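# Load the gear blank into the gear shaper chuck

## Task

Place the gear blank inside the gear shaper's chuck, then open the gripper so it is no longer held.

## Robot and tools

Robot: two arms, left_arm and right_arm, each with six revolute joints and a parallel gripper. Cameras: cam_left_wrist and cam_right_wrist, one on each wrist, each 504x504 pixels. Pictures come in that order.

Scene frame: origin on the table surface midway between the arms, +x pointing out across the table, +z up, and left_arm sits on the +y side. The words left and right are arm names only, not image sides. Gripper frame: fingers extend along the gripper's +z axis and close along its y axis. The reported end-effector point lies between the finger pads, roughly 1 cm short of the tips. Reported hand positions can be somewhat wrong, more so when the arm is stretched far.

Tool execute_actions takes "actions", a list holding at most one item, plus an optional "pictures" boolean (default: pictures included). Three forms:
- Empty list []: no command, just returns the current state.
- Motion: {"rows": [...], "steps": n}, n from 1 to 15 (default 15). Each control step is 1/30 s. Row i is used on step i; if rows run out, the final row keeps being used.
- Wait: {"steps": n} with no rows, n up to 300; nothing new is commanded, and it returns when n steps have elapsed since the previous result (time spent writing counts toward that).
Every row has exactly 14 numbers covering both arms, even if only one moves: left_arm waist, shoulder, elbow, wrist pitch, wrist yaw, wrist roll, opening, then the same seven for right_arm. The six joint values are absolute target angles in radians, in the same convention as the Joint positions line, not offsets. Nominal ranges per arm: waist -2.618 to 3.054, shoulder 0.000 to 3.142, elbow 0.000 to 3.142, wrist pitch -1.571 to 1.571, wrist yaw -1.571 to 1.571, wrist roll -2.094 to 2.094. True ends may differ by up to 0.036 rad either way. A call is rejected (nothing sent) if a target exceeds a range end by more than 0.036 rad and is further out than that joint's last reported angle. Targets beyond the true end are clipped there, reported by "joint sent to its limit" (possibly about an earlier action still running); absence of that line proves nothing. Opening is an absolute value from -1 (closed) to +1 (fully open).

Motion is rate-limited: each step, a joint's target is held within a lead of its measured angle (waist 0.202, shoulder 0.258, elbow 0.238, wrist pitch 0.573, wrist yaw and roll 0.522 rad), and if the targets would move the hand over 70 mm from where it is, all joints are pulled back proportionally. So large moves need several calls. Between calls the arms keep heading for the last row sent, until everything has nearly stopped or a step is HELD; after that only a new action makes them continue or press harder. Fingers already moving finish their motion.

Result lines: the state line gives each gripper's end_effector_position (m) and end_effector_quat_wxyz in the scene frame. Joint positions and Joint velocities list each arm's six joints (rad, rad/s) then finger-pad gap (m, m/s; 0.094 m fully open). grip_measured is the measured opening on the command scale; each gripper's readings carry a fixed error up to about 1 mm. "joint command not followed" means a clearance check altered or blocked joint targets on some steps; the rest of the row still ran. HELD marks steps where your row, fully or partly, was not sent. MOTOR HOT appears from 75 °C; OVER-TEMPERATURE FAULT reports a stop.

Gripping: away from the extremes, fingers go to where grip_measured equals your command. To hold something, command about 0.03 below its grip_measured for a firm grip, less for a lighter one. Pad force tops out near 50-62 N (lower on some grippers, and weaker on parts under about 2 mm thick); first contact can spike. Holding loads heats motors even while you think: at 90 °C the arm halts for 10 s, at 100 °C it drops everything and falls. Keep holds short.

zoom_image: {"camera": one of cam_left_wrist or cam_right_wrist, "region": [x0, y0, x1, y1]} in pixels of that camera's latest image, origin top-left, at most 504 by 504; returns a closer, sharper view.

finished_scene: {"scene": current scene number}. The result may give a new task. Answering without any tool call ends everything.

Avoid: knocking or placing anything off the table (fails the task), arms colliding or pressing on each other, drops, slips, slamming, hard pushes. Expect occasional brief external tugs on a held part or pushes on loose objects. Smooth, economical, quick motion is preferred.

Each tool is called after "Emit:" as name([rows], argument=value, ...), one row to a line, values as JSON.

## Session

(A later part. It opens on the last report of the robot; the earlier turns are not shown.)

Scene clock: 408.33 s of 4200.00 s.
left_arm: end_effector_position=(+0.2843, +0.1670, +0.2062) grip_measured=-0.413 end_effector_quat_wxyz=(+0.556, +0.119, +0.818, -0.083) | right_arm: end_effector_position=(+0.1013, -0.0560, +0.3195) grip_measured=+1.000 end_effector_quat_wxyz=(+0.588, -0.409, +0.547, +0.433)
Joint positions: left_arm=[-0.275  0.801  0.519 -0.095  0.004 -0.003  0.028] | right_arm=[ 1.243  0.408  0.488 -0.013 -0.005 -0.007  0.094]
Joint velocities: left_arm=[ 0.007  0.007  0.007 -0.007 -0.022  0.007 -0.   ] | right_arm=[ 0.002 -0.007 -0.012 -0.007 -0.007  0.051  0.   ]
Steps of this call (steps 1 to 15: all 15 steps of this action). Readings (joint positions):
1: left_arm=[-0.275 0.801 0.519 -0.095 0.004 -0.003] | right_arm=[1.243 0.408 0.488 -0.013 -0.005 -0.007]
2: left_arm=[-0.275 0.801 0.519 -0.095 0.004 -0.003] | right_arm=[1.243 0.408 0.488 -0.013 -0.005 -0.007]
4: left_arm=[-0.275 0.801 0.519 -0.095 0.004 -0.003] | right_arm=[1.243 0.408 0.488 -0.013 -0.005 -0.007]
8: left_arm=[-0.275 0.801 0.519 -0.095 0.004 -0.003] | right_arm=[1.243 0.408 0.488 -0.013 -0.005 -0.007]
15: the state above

Emit:
execute_actions([
  {"rows":[[-0.275,0.785,0.475,-0.22,0.006,0.0,-0.47,1.25,0.4,0.5,0,0,0,1]],"steps":15},
], pictures=false)

Emit:
execute_actions([
  {"rows":[[-0.275,0.775,0.47,-0.24,0.006,0.0,-0.47,1.25,0.4,0.5,0,0,0,1],[-0.275,0.775,0.47,-0.24,0.006,0.0,-0.47,1.25,0.4,0.5,0,0,0,1],[-0.275,0.82,0.47,-0.24,0.006,0.0,-0.47,1.25,0.4,0.5,0,0,0,1],[-0.275,0.82,0.47,-0.24,0.006,0.0,-0.47,1.25,0.4,0.5,0,0,0,1],[-0.275,0.775,0.47,-0.24,0.006,0.0,-0.47,1.25,0.4,0.5,0,0,0,1],[-0.275,0.775,0.47,-0.24,0.006,0.0,-0.47,1.25,0.4,0.5,0,0,0,1],[-0.275,0.82,0.47,-0.24,0.006,0.0,-0.47,1.25,0.4,0.5,0,0,0,1],[-0.275,0.82,0.47,-0.24,0.006,0.0,-0.47,1.25,0.4,0.5,0,0,0,1],[-0.275,0.775,0.47,-0.24,0.006,0.0,-0.47,1.25,0.4,0.5,0,0,0,1],[-0.275,0.775,0.47,-0.24,0.006,0.0,-0.47,1.25,0.4,0.5,0,0,0,1],[-0.275,0.80,0.47,-0.24,0.006,0.0,-0.47,1.25,0.4,0.5,0,0,0,1]],"steps":15},
], pictures=false)

Scene clock: 419.93 s of 4200.00 s.
left_arm: end_effector_position=(+0.2840, +0.1671, +0.2054) grip_measured=-0.413 end_effector_quat_wxyz=(+0.555, +0.119, +0.819, -0.083) | right_arm: end_effector_position=(+0.1013, -0.0560, +0.3195) grip_measured=+1.000 end_effector_quat_wxyz=(+0.588, -0.409, +0.547, +0.433)
Joint positions: left_arm=[-0.275  0.801  0.519 -0.098  0.004 -0.003  0.028] | right_arm=[ 1.243  0.408  0.488 -0.013 -0.005 -0.007  0.094]
Joint velocities: left_arm=[ 0.007  0.007  0.002 -0.022 -0.022 -0.051  0.001] | right_arm=[-0.007  0.002  0.007  0.051  0.007 -0.007  0.   ]
Steps of this call (steps 1 to 15: the robot went on to your last target; steps 16 to 90: nothing new was sent; then 8.10 s passed at rest; steps 91 to 105: all 15 steps of this action). Readings (joint positions):
91: left_arm=[-0.275 0.801 0.519 -0.098 0.004 -0.003] | right_arm=[1.243 0.408 0.488 -0.013 -0.005 -0.007]
92: left_arm=[-0.275 0.801 0.519 -0.098 0.004 -0.003] | right_arm=[1.243 0.408 0.488 -0.013 -0.005 -0.007]
94: left_arm=[-0.275 0.801 0.519 -0.098 0.004 -0.003] | right_arm=[1.243 0.408 0.488 -0.013 -0.005 -0.007]
98: left_arm=[-0.275 0.801 0.519 -0.098 0.004 -0.003] | right_arm=[1.243 0.408 0.488 -0.013 -0.005 -0.007]
105: the state above

Scene clock: 420.43 s of 4200.00 s.
left_arm: end_effector_position=(+0.2839, +0.1671, +0.2052) grip_measured=-0.413 end_effector_quat_wxyz=(+0.554, +0.119, +0.820, -0.083) | right_arm: end_effector_position=(+0.1013, -0.0560, +0.3195) grip_measured=+1.000 end_effector_quat_wxyz=(+0.588, -0.409, +0.547, +0.433)
Joint positions: left_arm=[-0.275  0.801  0.519 -0.099  0.004 -0.003  0.028] | right_arm=[ 1.243  0.408  0.488 -0.013 -0.005 -0.007  0.094]
Joint velocities: left_arm=[ 0.002 -0.002  0.007  0.007 -0.007  0.022 -0.   ] | right_arm=[-0.007  0.007  0.012 -0.007 -0.022 -0.037  0.   ]
Steps of this call (steps 1 to 15: all 15 steps of this action). Readings (joint positions):
1: left_arm=[-0.275 0.801 0.519 -0.099 0.004 -0.003] | right_arm=[1.243 0.408 0.488 -0.013 -0.005 -0.007]
2: left_arm=[-0.275 0.801 0.519 -0.099 0.004 -0.003] | right_arm=[1.243 0.408 0.488 -0.013 -0.005 -0.007]
4: left_arm=[-0.275 0.801 0.519 -0.099 0.004 -0.003] | right_arm=[1.243 0.408 0.488 -0.013 -0.005 -0.007]
8: left_arm=[-0.275 0.801 0.519 -0.099 0.004 -0.003] | right_arm=[1.243 0.408 0.488 -0.013 -0.005 -0.007]
15: the state above

Emit:
execute_actions([
  {"rows":[[-0.295,0.79,0.49,-0.17,0.03,0.04,-0.47,1.25,0.4,0.5,0,0,0,1]],"steps":15},
], pictures=false)

Emit:
execute_actions([
  {"rows":[[-0.31,0.79,0.49,-0.17,0.06,0.06,-0.47,1.25,0.4,0.5,0,0,0,1]],"steps":15},
], pictures=false)

Scene clock: 427.40 s of 4200.00 s.
left_arm: end_effector_position=(+0.2838, +0.1662, +0.2056) grip_measured=-0.413 end_effector_quat_wxyz=(+0.556, +0.127, +0.818, -0.079) | right_arm: end_effector_position=(+0.1013, -0.0560, +0.3195) grip_measured=+1.000 end_effector_quat_wxyz=(+0.588, -0.409, +0.547, +0.433)
Joint positions: left_arm=[-0.28   0.801  0.519 -0.097  0.     0.012  0.028] | right_arm=[ 1.243  0.408  0.488 -0.013 -0.005 -0.007  0.094]
Joint velocities: left_arm=[-0.007 -0.022  0.012  0.051  0.007 -0.037  0.001] | right_arm=[-0.002 -0.012  0.007  0.037 -0.007 -0.066  0.   ]
Steps of this call (steps 1 to 15: the robot went on to your last target; steps 16 to 90: nothing new was sent; then 3.47 s passed at rest; steps 91 to 105: all 15 steps of this action). Readings (joint positions):
91: left_arm=[-0.277 0.801 0.519 -0.097 0.004 0.002] | right_arm=[1.243 0.408 0.488 -0.013 -0.005 -0.007]
92: left_arm=[-0.278 0.801 0.519 -0.097 0.002 0.007] | right_arm=[1.243 0.408 0.488 -0.013 -0.005 -0.007]
94: left_arm=[-0.279 0.801 0.519 -0.097 0.001 0.011] | right_arm=[1.243 0.408 0.488 -0.013 -0.005 -0.007]
98: left_arm=[-0.280 0.801 0.519 -0.097 0.000 0.012] | right_arm=[1.243 0.408 0.488 -0.013 -0.005 -0.007]
105: the state above

Scene clock: 427.90 s of 4200.00 s.
left_arm: end_effector_position=(+0.2836, +0.1657, +0.2055) grip_measured=-0.413 end_effector_quat_wxyz=(+0.556, +0.130, +0.818, -0.075) | right_arm: end_effector_position=(+0.1013, -0.0560, +0.3195) grip_measured=+1.000 end_effector_quat_wxyz=(+0.588, -0.409, +0.547, +0.433)
Joint positions: left_arm=[-0.286  0.801  0.519 -0.098 -0.007  0.02   0.028] | right_arm=[ 1.243  0.408  0.488 -0.013 -0.005 -0.007  0.094]
Joint velocities: left_arm=[ 0.002  0.032 -0.012 -0.037 -0.007 -0.022  0.002] | right_arm=[ 0.002  0.002 -0.012 -0.051 -0.007  0.066  0.   ]
Steps of this call (steps 1 to 15: all 15 steps of this action). Readings (joint positions):
1: left_arm=[-0.282 0.801 0.519 -0.097 -0.001 0.015] | right_arm=[1.243 0.408 0.488 -0.013 -0.005 -0.007]
2: left_arm=[-0.284 0.801 0.519 -0.097 -0.004 0.018] | right_arm=[1.243 0.408 0.488 -0.013 -0.005 -0.007]
4: left_arm=[-0.285 0.801 0.519 -0.098 -0.006 0.020] | right_arm=[1.243 0.408 0.488 -0.013 -0.005 -0.007]
8: left_arm=[-0.286 0.801 0.519 -0.098 -0.007 0.020] | right_arm=[1.243 0.408 0.488 -0.013 -0.005 -0.007]
15: the state above

Emit:
execute_actions([
  {"rows":[[-0.284,0.795,0.475,-0.2,-0.004,0.012,-0.47,1.25,0.4,0.5,0,0,0,1]],"steps":15},
], pictures=false)

Emit:
execute_actions([
  {"rows":[[-0.284,0.765,0.475,-0.22,-0.004,0.012,-0.47,1.25,0.4,0.5,0,0,0,1]],"steps":15},
], pictures=false)

Scene clock: 433.27 s of 4200.00 s.
left_arm: end_effector_position=(+0.2837, +0.1664, +0.2052) grip_measured=-0.413 end_effector_quat_wxyz=(+0.555, +0.125, +0.819, -0.077) | right_arm: end_effector_position=(+0.1013, -0.0560, +0.3195) grip_measured=+1.000 end_effector_quat_wxyz=(+0.588, -0.409, +0.547, +0.433)
Joint positions: left_arm=[-0.285  0.801  0.519 -0.099 -0.01   0.01   0.028] | right_arm=[ 1.243  0.408  0.488 -0.013 -0.005 -0.007  0.094]
Joint velocities: left_arm=[-0.002 -0.017 -0.017 -0.11  -0.037  0.037  0.001] | right_arm=[ 0.007 -0.007  0.012  0.007 -0.022  0.051  0.   ]
Steps of this call (steps 1 to 15: the robot went on to your last target; steps 16 to 90: nothing new was sent; then 1.87 s passed at rest; steps 91 to 105: all 15 steps of this action). Readings (joint positions):
91: left_arm=[-0.285 0.801 0.519 -0.099 -0.010 0.015] | right_arm=[1.243 0.408 0.488 -0.013 -0.005 -0.007]
92: left_arm=[-0.285 0.801 0.519 -0.099 -0.010 0.012] | right_arm=[1.243 0.408 0.488 -0.013 -0.005 -0.007]
94: left_arm=[-0.285 0.801 0.519 -0.099 -0.010 0.010] | right_arm=[1.243 0.408 0.488 -0.013 -0.005 -0.007]
98: left_arm=[-0.285 0.801 0.519 -0.099 -0.010 0.010] | right_arm=[1.243 0.408 0.488 -0.013 -0.005 -0.007]
105: the state above

Scene clock: 433.77 s of 4200.00 s.
left_arm: end_effector_position=(+0.2829, +0.1667, +0.2056) grip_measured=-0.413 end_effector_quat_wxyz=(+0.556, +0.124, +0.818, -0.077) | right_arm: end_effector_position=(+0.1013, -0.0560, +0.3195) grip_measured=+1.000 end_effector_quat_wxyz=(+0.588, -0.409, +0.547, +0.433)
Joint positions: left_arm=[-0.285  0.795  0.518 -0.101 -0.01   0.008  0.028] | right_arm=[ 1.243  0.408  0.488 -0.013 -0.005 -0.007  0.094]
Joint velocities: left_arm=[-0.002 -0.012 -0.022  0.022  0.081 -0.081  0.001] | right_arm=[-0.012  0.012 -0.022 -0.066 -0.022 -0.022  0.   ]
Steps of this call (steps 1 to 15: all 15 steps of this action). Readings (joint positions):
1: left_arm=[-0.285 0.798 0.519 -0.101 -0.010 0.009] | right_arm=[1.243 0.408 0.488 -0.013 -0.005 -0.007]
2: left_arm=[-0.285 0.795 0.518 -0.102 -0.010 0.008] | right_arm=[1.243 0.408 0.488 -0.013 -0.005 -0.007]
4: left_arm=[-0.285 0.795 0.518 -0.101 -0.010 0.008] | right_arm=[1.243 0.408 0.488 -0.013 -0.005 -0.007]
8: left_arm=[-0.285 0.795 0.518 -0.101 -0.010 0.008] | right_arm=[1.243 0.408 0.488 -0.013 -0.005 -0.007]
15: the state above

Emit:
execute_actions([
  {"rows":[[-0.284,0.815,0.455,-0.28,-0.004,0.008,-0.5,1.25,0.4,0.5,0,0,0,1]],"steps":15},
], pictures=false)

Emit:
execute_actions([
  {"rows":[[-0.284,0.84,0.46,-0.22,-0.004,0.008,-0.5,1.25,0.4,0.5,0,0,0,1],[-0.284,0.84,0.46,-0.22,-0.004,0.008,-0.5,1.25,0.4,0.5,0,0,0,1],[-0.284,0.84,0.46,-0.22,-0.004,0.008,-0.5,1.25,0.4,0.5,0,0,0,1],[-0.284,0.84,0.46,-0.22,-0.004,0.008,-0.5,1.25,0.4,0.5,0,0,0,1],[-0.284,0.765,0.46,-0.28,-0.004,0.008,-0.5,1.25,0.4,0.5,0,0,0,1],[-0.284,0.765,0.46,-0.28,-0.004,0.008,-0.5,1.25,0.4,0.5,0,0,0,1],[-0.284,0.765,0.46,-0.28,-0.004,0.008,-0.5,1.25,0.4,0.5,0,0,0,1],[-0.284,0.765,0.46,-0.28,-0.004,0.008,-0.5,1.25,0.4,0.5,0,0,0,1],[-0.284,0.84,0.46,-0.22,-0.004,0.008,-0.5,1.25,0.4,0.5,0,0,0,1],[-0.284,0.84,0.46,-0.22,-0.004,0.008,-0.5,1.25,0.4,0.5,0,0,0,1],[-0.284,0.84,0.46,-0.22,-0.004,0.008,-0.5,1.25,0.4,0.5,0,0,0,1],[-0.284,0.84,0.46,-0.22,-0.004,0.008,-0.5,1.25,0.4,0.5,0,0,0,1],[-0.284,0.765,0.46,-0.28,-0.004,0.008,-0.5,1.25,0.4,0.5,0,0,0,1]],"steps":15},
], pictures=false)

Scene clock: 450.67 s of 4200.00 s.
left_arm: end_effector_position=(+0.2827, +0.1669, +0.2046) grip_measured=-0.413 end_effector_quat_wxyz=(+0.555, +0.124, +0.819, -0.077) | right_arm: end_effector_position=(+0.1013, -0.0560, +0.3195) grip_measured=+1.000 end_effector_quat_wxyz=(+0.588, -0.409, +0.547, +0.433)
Joint positions: left_arm=[-0.285  0.795  0.515 -0.101 -0.011  0.007  0.028] | right_arm=[ 1.243  0.408  0.488 -0.013 -0.005 -0.007  0.094]
Joint velocities: left_arm=[-0.007 -0.017 -0.007  0.022 -0.022 -0.051 -0.001] | right_arm=[-0.017 -0.022  0.002  0.051 -0.051 -0.022  0.   ]
Steps of this call (steps 1 to 15: the robot went on to your last target; steps 16 to 90: nothing new was sent; then 13.40 s passed at rest; steps 91 to 105: all 15 steps of this action). Readings (joint positions):
91: left_arm=[-0.285 0.795 0.516 -0.102 -0.010 0.007] | right_arm=[1.243 0.408 0.488 -0.013 -0.005 -0.007]
92: left_arm=[-0.285 0.795 0.515 -0.101 -0.010 0.007] | right_arm=[1.243 0.408 0.488 -0.013 -0.005 -0.007]
94: left_arm=[-0.285 0.795 0.515 -0.101 -0.011 0.007] | right_arm=[1.243 0.408 0.488 -0.013 -0.005 -0.007]
98: left_arm=[-0.285 0.795 0.515 -0.101 -0.011 0.007] | right_arm=[1.243 0.408 0.488 -0.013 -0.005 -0.007]
105: the state above

Scene clock: 451.17 s of 4200.00 s.
left_arm: end_effector_position=(+0.2826, +0.1670, +0.2050) grip_measured=-0.413 end_effector_quat_wxyz=(+0.556, +0.122, +0.818, -0.078) | right_arm: end_effector_position=(+0.1013, -0.0560, +0.3195) grip_measured=+1.000 end_effector_quat_wxyz=(+0.588, -0.409, +0.547, +0.433)
Joint positions: left_arm=[-0.285  0.793  0.513 -0.098 -0.011  0.005  0.028] | right_arm=[ 1.243  0.408  0.488 -0.013 -0.005 -0.007  0.094]
Joint velocities: left_arm=[-0.012 -0.012  0.007  0.066  0.081  0.022  0.   ] | right_arm=[ 0.002 -0.012  0.002  0.007 -0.022 -0.022  0.   ]
Steps of this call (steps 1 to 15: all 15 steps of this action). Readings (joint positions):
1: left_arm=[-0.285 0.798 0.515 -0.098 -0.011 0.007] | right_arm=[1.243 0.408 0.488 -0.013 -0.005 -0.007]
2: left_arm=[-0.285 0.799 0.515 -0.097 -0.011 0.007] | right_arm=[1.243 0.408 0.488 -0.013 -0.005 -0.007]
4: left_arm=[-0.285 0.799 0.515 -0.097 -0.011 0.007] | right_arm=[1.243 0.408 0.488 -0.013 -0.005 -0.007]
8: left_arm=[-0.285 0.794 0.514 -0.099 -0.011 0.006] | right_arm=[1.243 0.408 0.488 -0.013 -0.005 -0.007]
15: the state above

Emit:
execute_actions([
  {"rows":[[-0.262,0.80,0.47,-0.22,-0.04,-0.04,-0.5,1.25,0.4,0.5,0,0,0,1]],"steps":15},
], pictures=false)

Emit:
execute_actions([
  {"rows":[[-0.262,0.84,0.46,-0.20,-0.04,-0.04,-0.5,1.25,0.4,0.5,0,0,0,1],[-0.262,0.84,0.46,-0.20,-0.04,-0.04,-0.5,1.25,0.4,0.5,0,0,0,1],[-0.262,0.84,0.46,-0.20,-0.04,-0.04,-0.5,1.25,0.4,0.5,0,0,0,1],[-0.262,0.84,0.46,-0.20,-0.04,-0.04,-0.5,1.25,0.4,0.5,0,0,0,1],[-0.262,0.765,0.46,-0.27,-0.04,-0.04,-0.5,1.25,0.4,0.5,0,0,0,1],[-0.262,0.765,0.46,-0.27,-0.04,-0.04,-0.5,1.25,0.4,0.5,0,0,0,1],[-0.262,0.765,0.46,-0.27,-0.04,-0.04,-0.5,1.25,0.4,0.5,0,0,0,1],[-0.262,0.765,0.46,-0.27,-0.04,-0.04,-0.5,1.25,0.4,0.5,0,0,0,1],[-0.262,0.84,0.46,-0.20,-0.04,-0.04,-0.5,1.25,0.4,0.5,0,0,0,1]],"steps":15},
], pictures=false)

Scene clock: 460.17 s of 4200.00 s.
left_arm: end_effector_position=(+0.2830, +0.1677, +0.2056) grip_measured=-0.413 end_effector_quat_wxyz=(+0.557, +0.115, +0.819, -0.083) | right_arm: end_effector_position=(+0.1013, -0.0560, +0.3195) grip_measured=+1.000 end_effector_quat_wxyz=(+0.588, -0.409, +0.547, +0.433)
Joint positions: left_arm=[-0.279  0.793  0.513 -0.095 -0.005 -0.011  0.028] | right_arm=[ 1.243  0.408  0.488 -0.013 -0.005 -0.007  0.094]
Joint velocities: left_arm=[-0.022  0.022 -0.002 -0.007 -0.022  0.022 -0.   ] | right_arm=[-0.032  0.007  0.017 -0.051  0.022 -0.051  0.   ]
Steps of this call (steps 1 to 15: the robot went on to your last target; steps 16 to 90: nothing new was sent; then 5.50 s passed at rest; steps 91 to 105: all 15 steps of this action). Readings (joint positions):
91: left_arm=[-0.283 0.793 0.513 -0.095 -0.011 -0.002] | right_arm=[1.243 0.408 0.488 -0.013 -0.005 -0.007]
92: left_arm=[-0.281 0.793 0.513 -0.095 -0.008 -0.006] | right_arm=[1.243 0.408 0.488 -0.013 -0.005 -0.007]
94: left_arm=[-0.280 0.793 0.513 -0.095 -0.006 -0.010] | right_arm=[1.243 0.408 0.488 -0.013 -0.005 -0.007]
98: left_arm=[-0.279 0.793 0.513 -0.095 -0.005 -0.011] | right_arm=[1.243 0.408 0.488 -0.013 -0.005 -0.007]
105: the state above

Scene clock: 460.67 s of 4200.00 s.
left_arm: end_effector_position=(+0.2839, +0.1678, +0.2046) grip_measured=-0.413 end_effector_quat_wxyz=(+0.556, +0.111, +0.819, -0.085) | right_arm: end_effector_position=(+0.1013, -0.0560, +0.3195) grip_measured=+1.000 end_effector_quat_wxyz=(+0.588, -0.409, +0.547, +0.433)
Joint positions: left_arm=[-0.278  0.798  0.512 -0.09  -0.005 -0.019  0.028] | right_arm=[ 1.243  0.408  0.488 -0.013 -0.005 -0.007  0.094]
Joint velocities: left_arm=[ 0.002 -0.002 -0.017  0.022 -0.022 -0.022 -0.001] | right_arm=[ 0.002 -0.002 -0.007  0.037  0.007 -0.066  0.   ]
Steps of this call (steps 1 to 15: all 15 steps of this action). Readings (joint positions):
1: left_arm=[-0.279 0.797 0.513 -0.094 -0.006 -0.012] | right_arm=[1.243 0.408 0.488 -0.013 -0.005 -0.007]
2: left_arm=[-0.278 0.799 0.513 -0.091 -0.005 -0.015] | right_arm=[1.243 0.408 0.488 -0.013 -0.005 -0.007]
4: left_arm=[-0.278 0.799 0.513 -0.091 -0.005 -0.017] | right_arm=[1.243 0.408 0.488 -0.013 -0.005 -0.007]
8: left_arm=[-0.278 0.792 0.512 -0.096 -0.005 -0.018] | right_arm=[1.243 0.408 0.488 -0.013 -0.005 -0.007]
15: the state above

Emit:
execute_actions([
  {"rows":[[-0.279,0.79,0.57,-0.07,-0.005,-0.005,-0.5,1.25,0.4,0.5,0,0,0,1]],"steps":15},
], pictures=false)

Emit:
execute_actions([
  {"rows":[[-0.279,0.78,0.59,-0.06,-0.005,-0.005,-0.5,1.25,0.4,0.5,0,0,0,1]],"steps":15},
])

Emit:
zoom_image(camera="cam_right_wrist", region=[250, 215, 330, 295])

Scene clock: 466.33 s of 4200.00 s.
left_arm: end_effector_position=(+0.2841, +0.1674, +0.2077) grip_measured=-0.413 end_effector_quat_wxyz=(+0.557, +0.114, +0.818, -0.085) | right_arm: end_effector_position=(+0.1013, -0.0560, +0.3195) grip_measured=+1.000 end_effector_quat_wxyz=(+0.588, -0.409, +0.547, +0.433)
Joint positions: left_arm=[-0.278  0.798  0.521 -0.097 -0.003 -0.014  0.028] | right_arm=[ 1.243  0.408  0.488 -0.013 -0.005 -0.007  0.094]
Joint velocities: left_arm=[ 0.002  0.007  0.002  0.022 -0.066  0.022 -0.   ] | right_arm=[-0.002  0.007  0.012  0.051 -0.037  0.022  0.   ]
Steps of this call (steps 1 to 15: the robot went on to your last target; steps 16 to 90: nothing new was sent; then 2.17 s passed at rest; steps 91 to 105: all 15 steps of this action). Readings (joint positions):
91: left_arm=[-0.278 0.798 0.518 -0.090 -0.003 -0.017] | right_arm=[1.243 0.408 0.488 -0.013 -0.005 -0.007]
92: left_arm=[-0.278 0.798 0.521 -0.097 -0.003 -0.015] | right_arm=[1.243 0.408 0.488 -0.013 -0.005 -0.007]
94: left_arm=[-0.278 0.798 0.521 -0.097 -0.003 -0.014] | right_arm=[1.243 0.408 0.488 -0.013 -0.005 -0.007]
98: left_arm=[-0.278 0.798 0.521 -0.097 -0.003 -0.014] | right_arm=[1.243 0.408 0.488 -0.013 -0.005 -0.007]
105: the state above

Scene clock: 466.83 s of 4200.00 s.
left_arm: end_effector_position=(+0.2838, +0.1674, +0.2084) grip_measured=-0.413 end_effector_quat_wxyz=(+0.556, +0.115, +0.819, -0.084) | right_arm: end_effector_position=(+0.1013, -0.0560, +0.3195) grip_measured=+1.000 end_effector_quat_wxyz=(+0.588, -0.409, +0.547, +0.433)
Joint positions: left_arm=[-0.278  0.798  0.528 -0.108 -0.002 -0.011  0.028] | right_arm=[ 1.243  0.408  0.488 -0.013 -0.005 -0.007  0.094]
Joint velocities: left_arm=[-0.007  0.017 -0.002 -0.066 -0.051  0.051 -0.001] | right_arm=[ 0.007  0.002  0.022  0.037  0.022 -0.022  0.   ]
Steps of this call (steps 1 to 15: all 15 steps of this action). Readings (joint positions):
1: left_arm=[-0.278 0.798 0.524 -0.100 -0.003 -0.014] | right_arm=[1.243 0.408 0.488 -0.013 -0.005 -0.007]
2: left_arm=[-0.278 0.798 0.527 -0.105 -0.003 -0.012] | right_arm=[1.243 0.408 0.488 -0.013 -0.005 -0.007]
4: left_arm=[-0.278 0.798 0.528 -0.108 -0.002 -0.011] | right_arm=[1.243 0.408 0.488 -0.013 -0.005 -0.007]
8: left_arm=[-0.278 0.798 0.528 -0.108 -0.002 -0.011] | right_arm=[1.243 0.408 0.488 -0.013 -0.005 -0.007]
15: the state above

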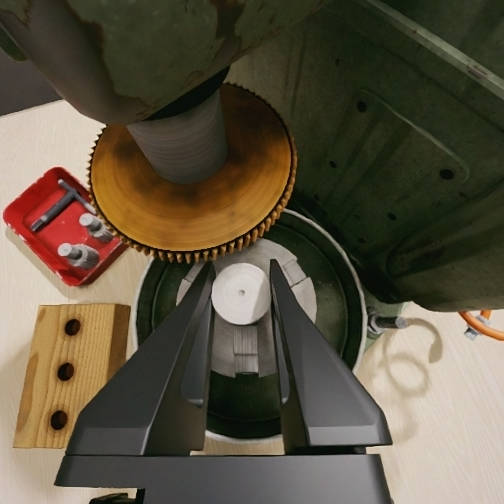

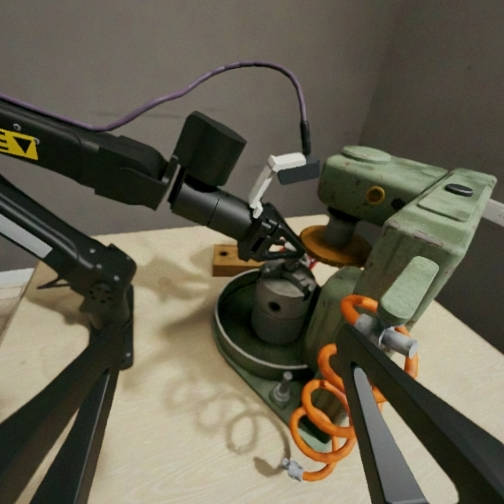

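Region (250, 215, 330, 295) of cam_right_wrist's 504x504 image, scaled by 6.300, with more detail than that image has.

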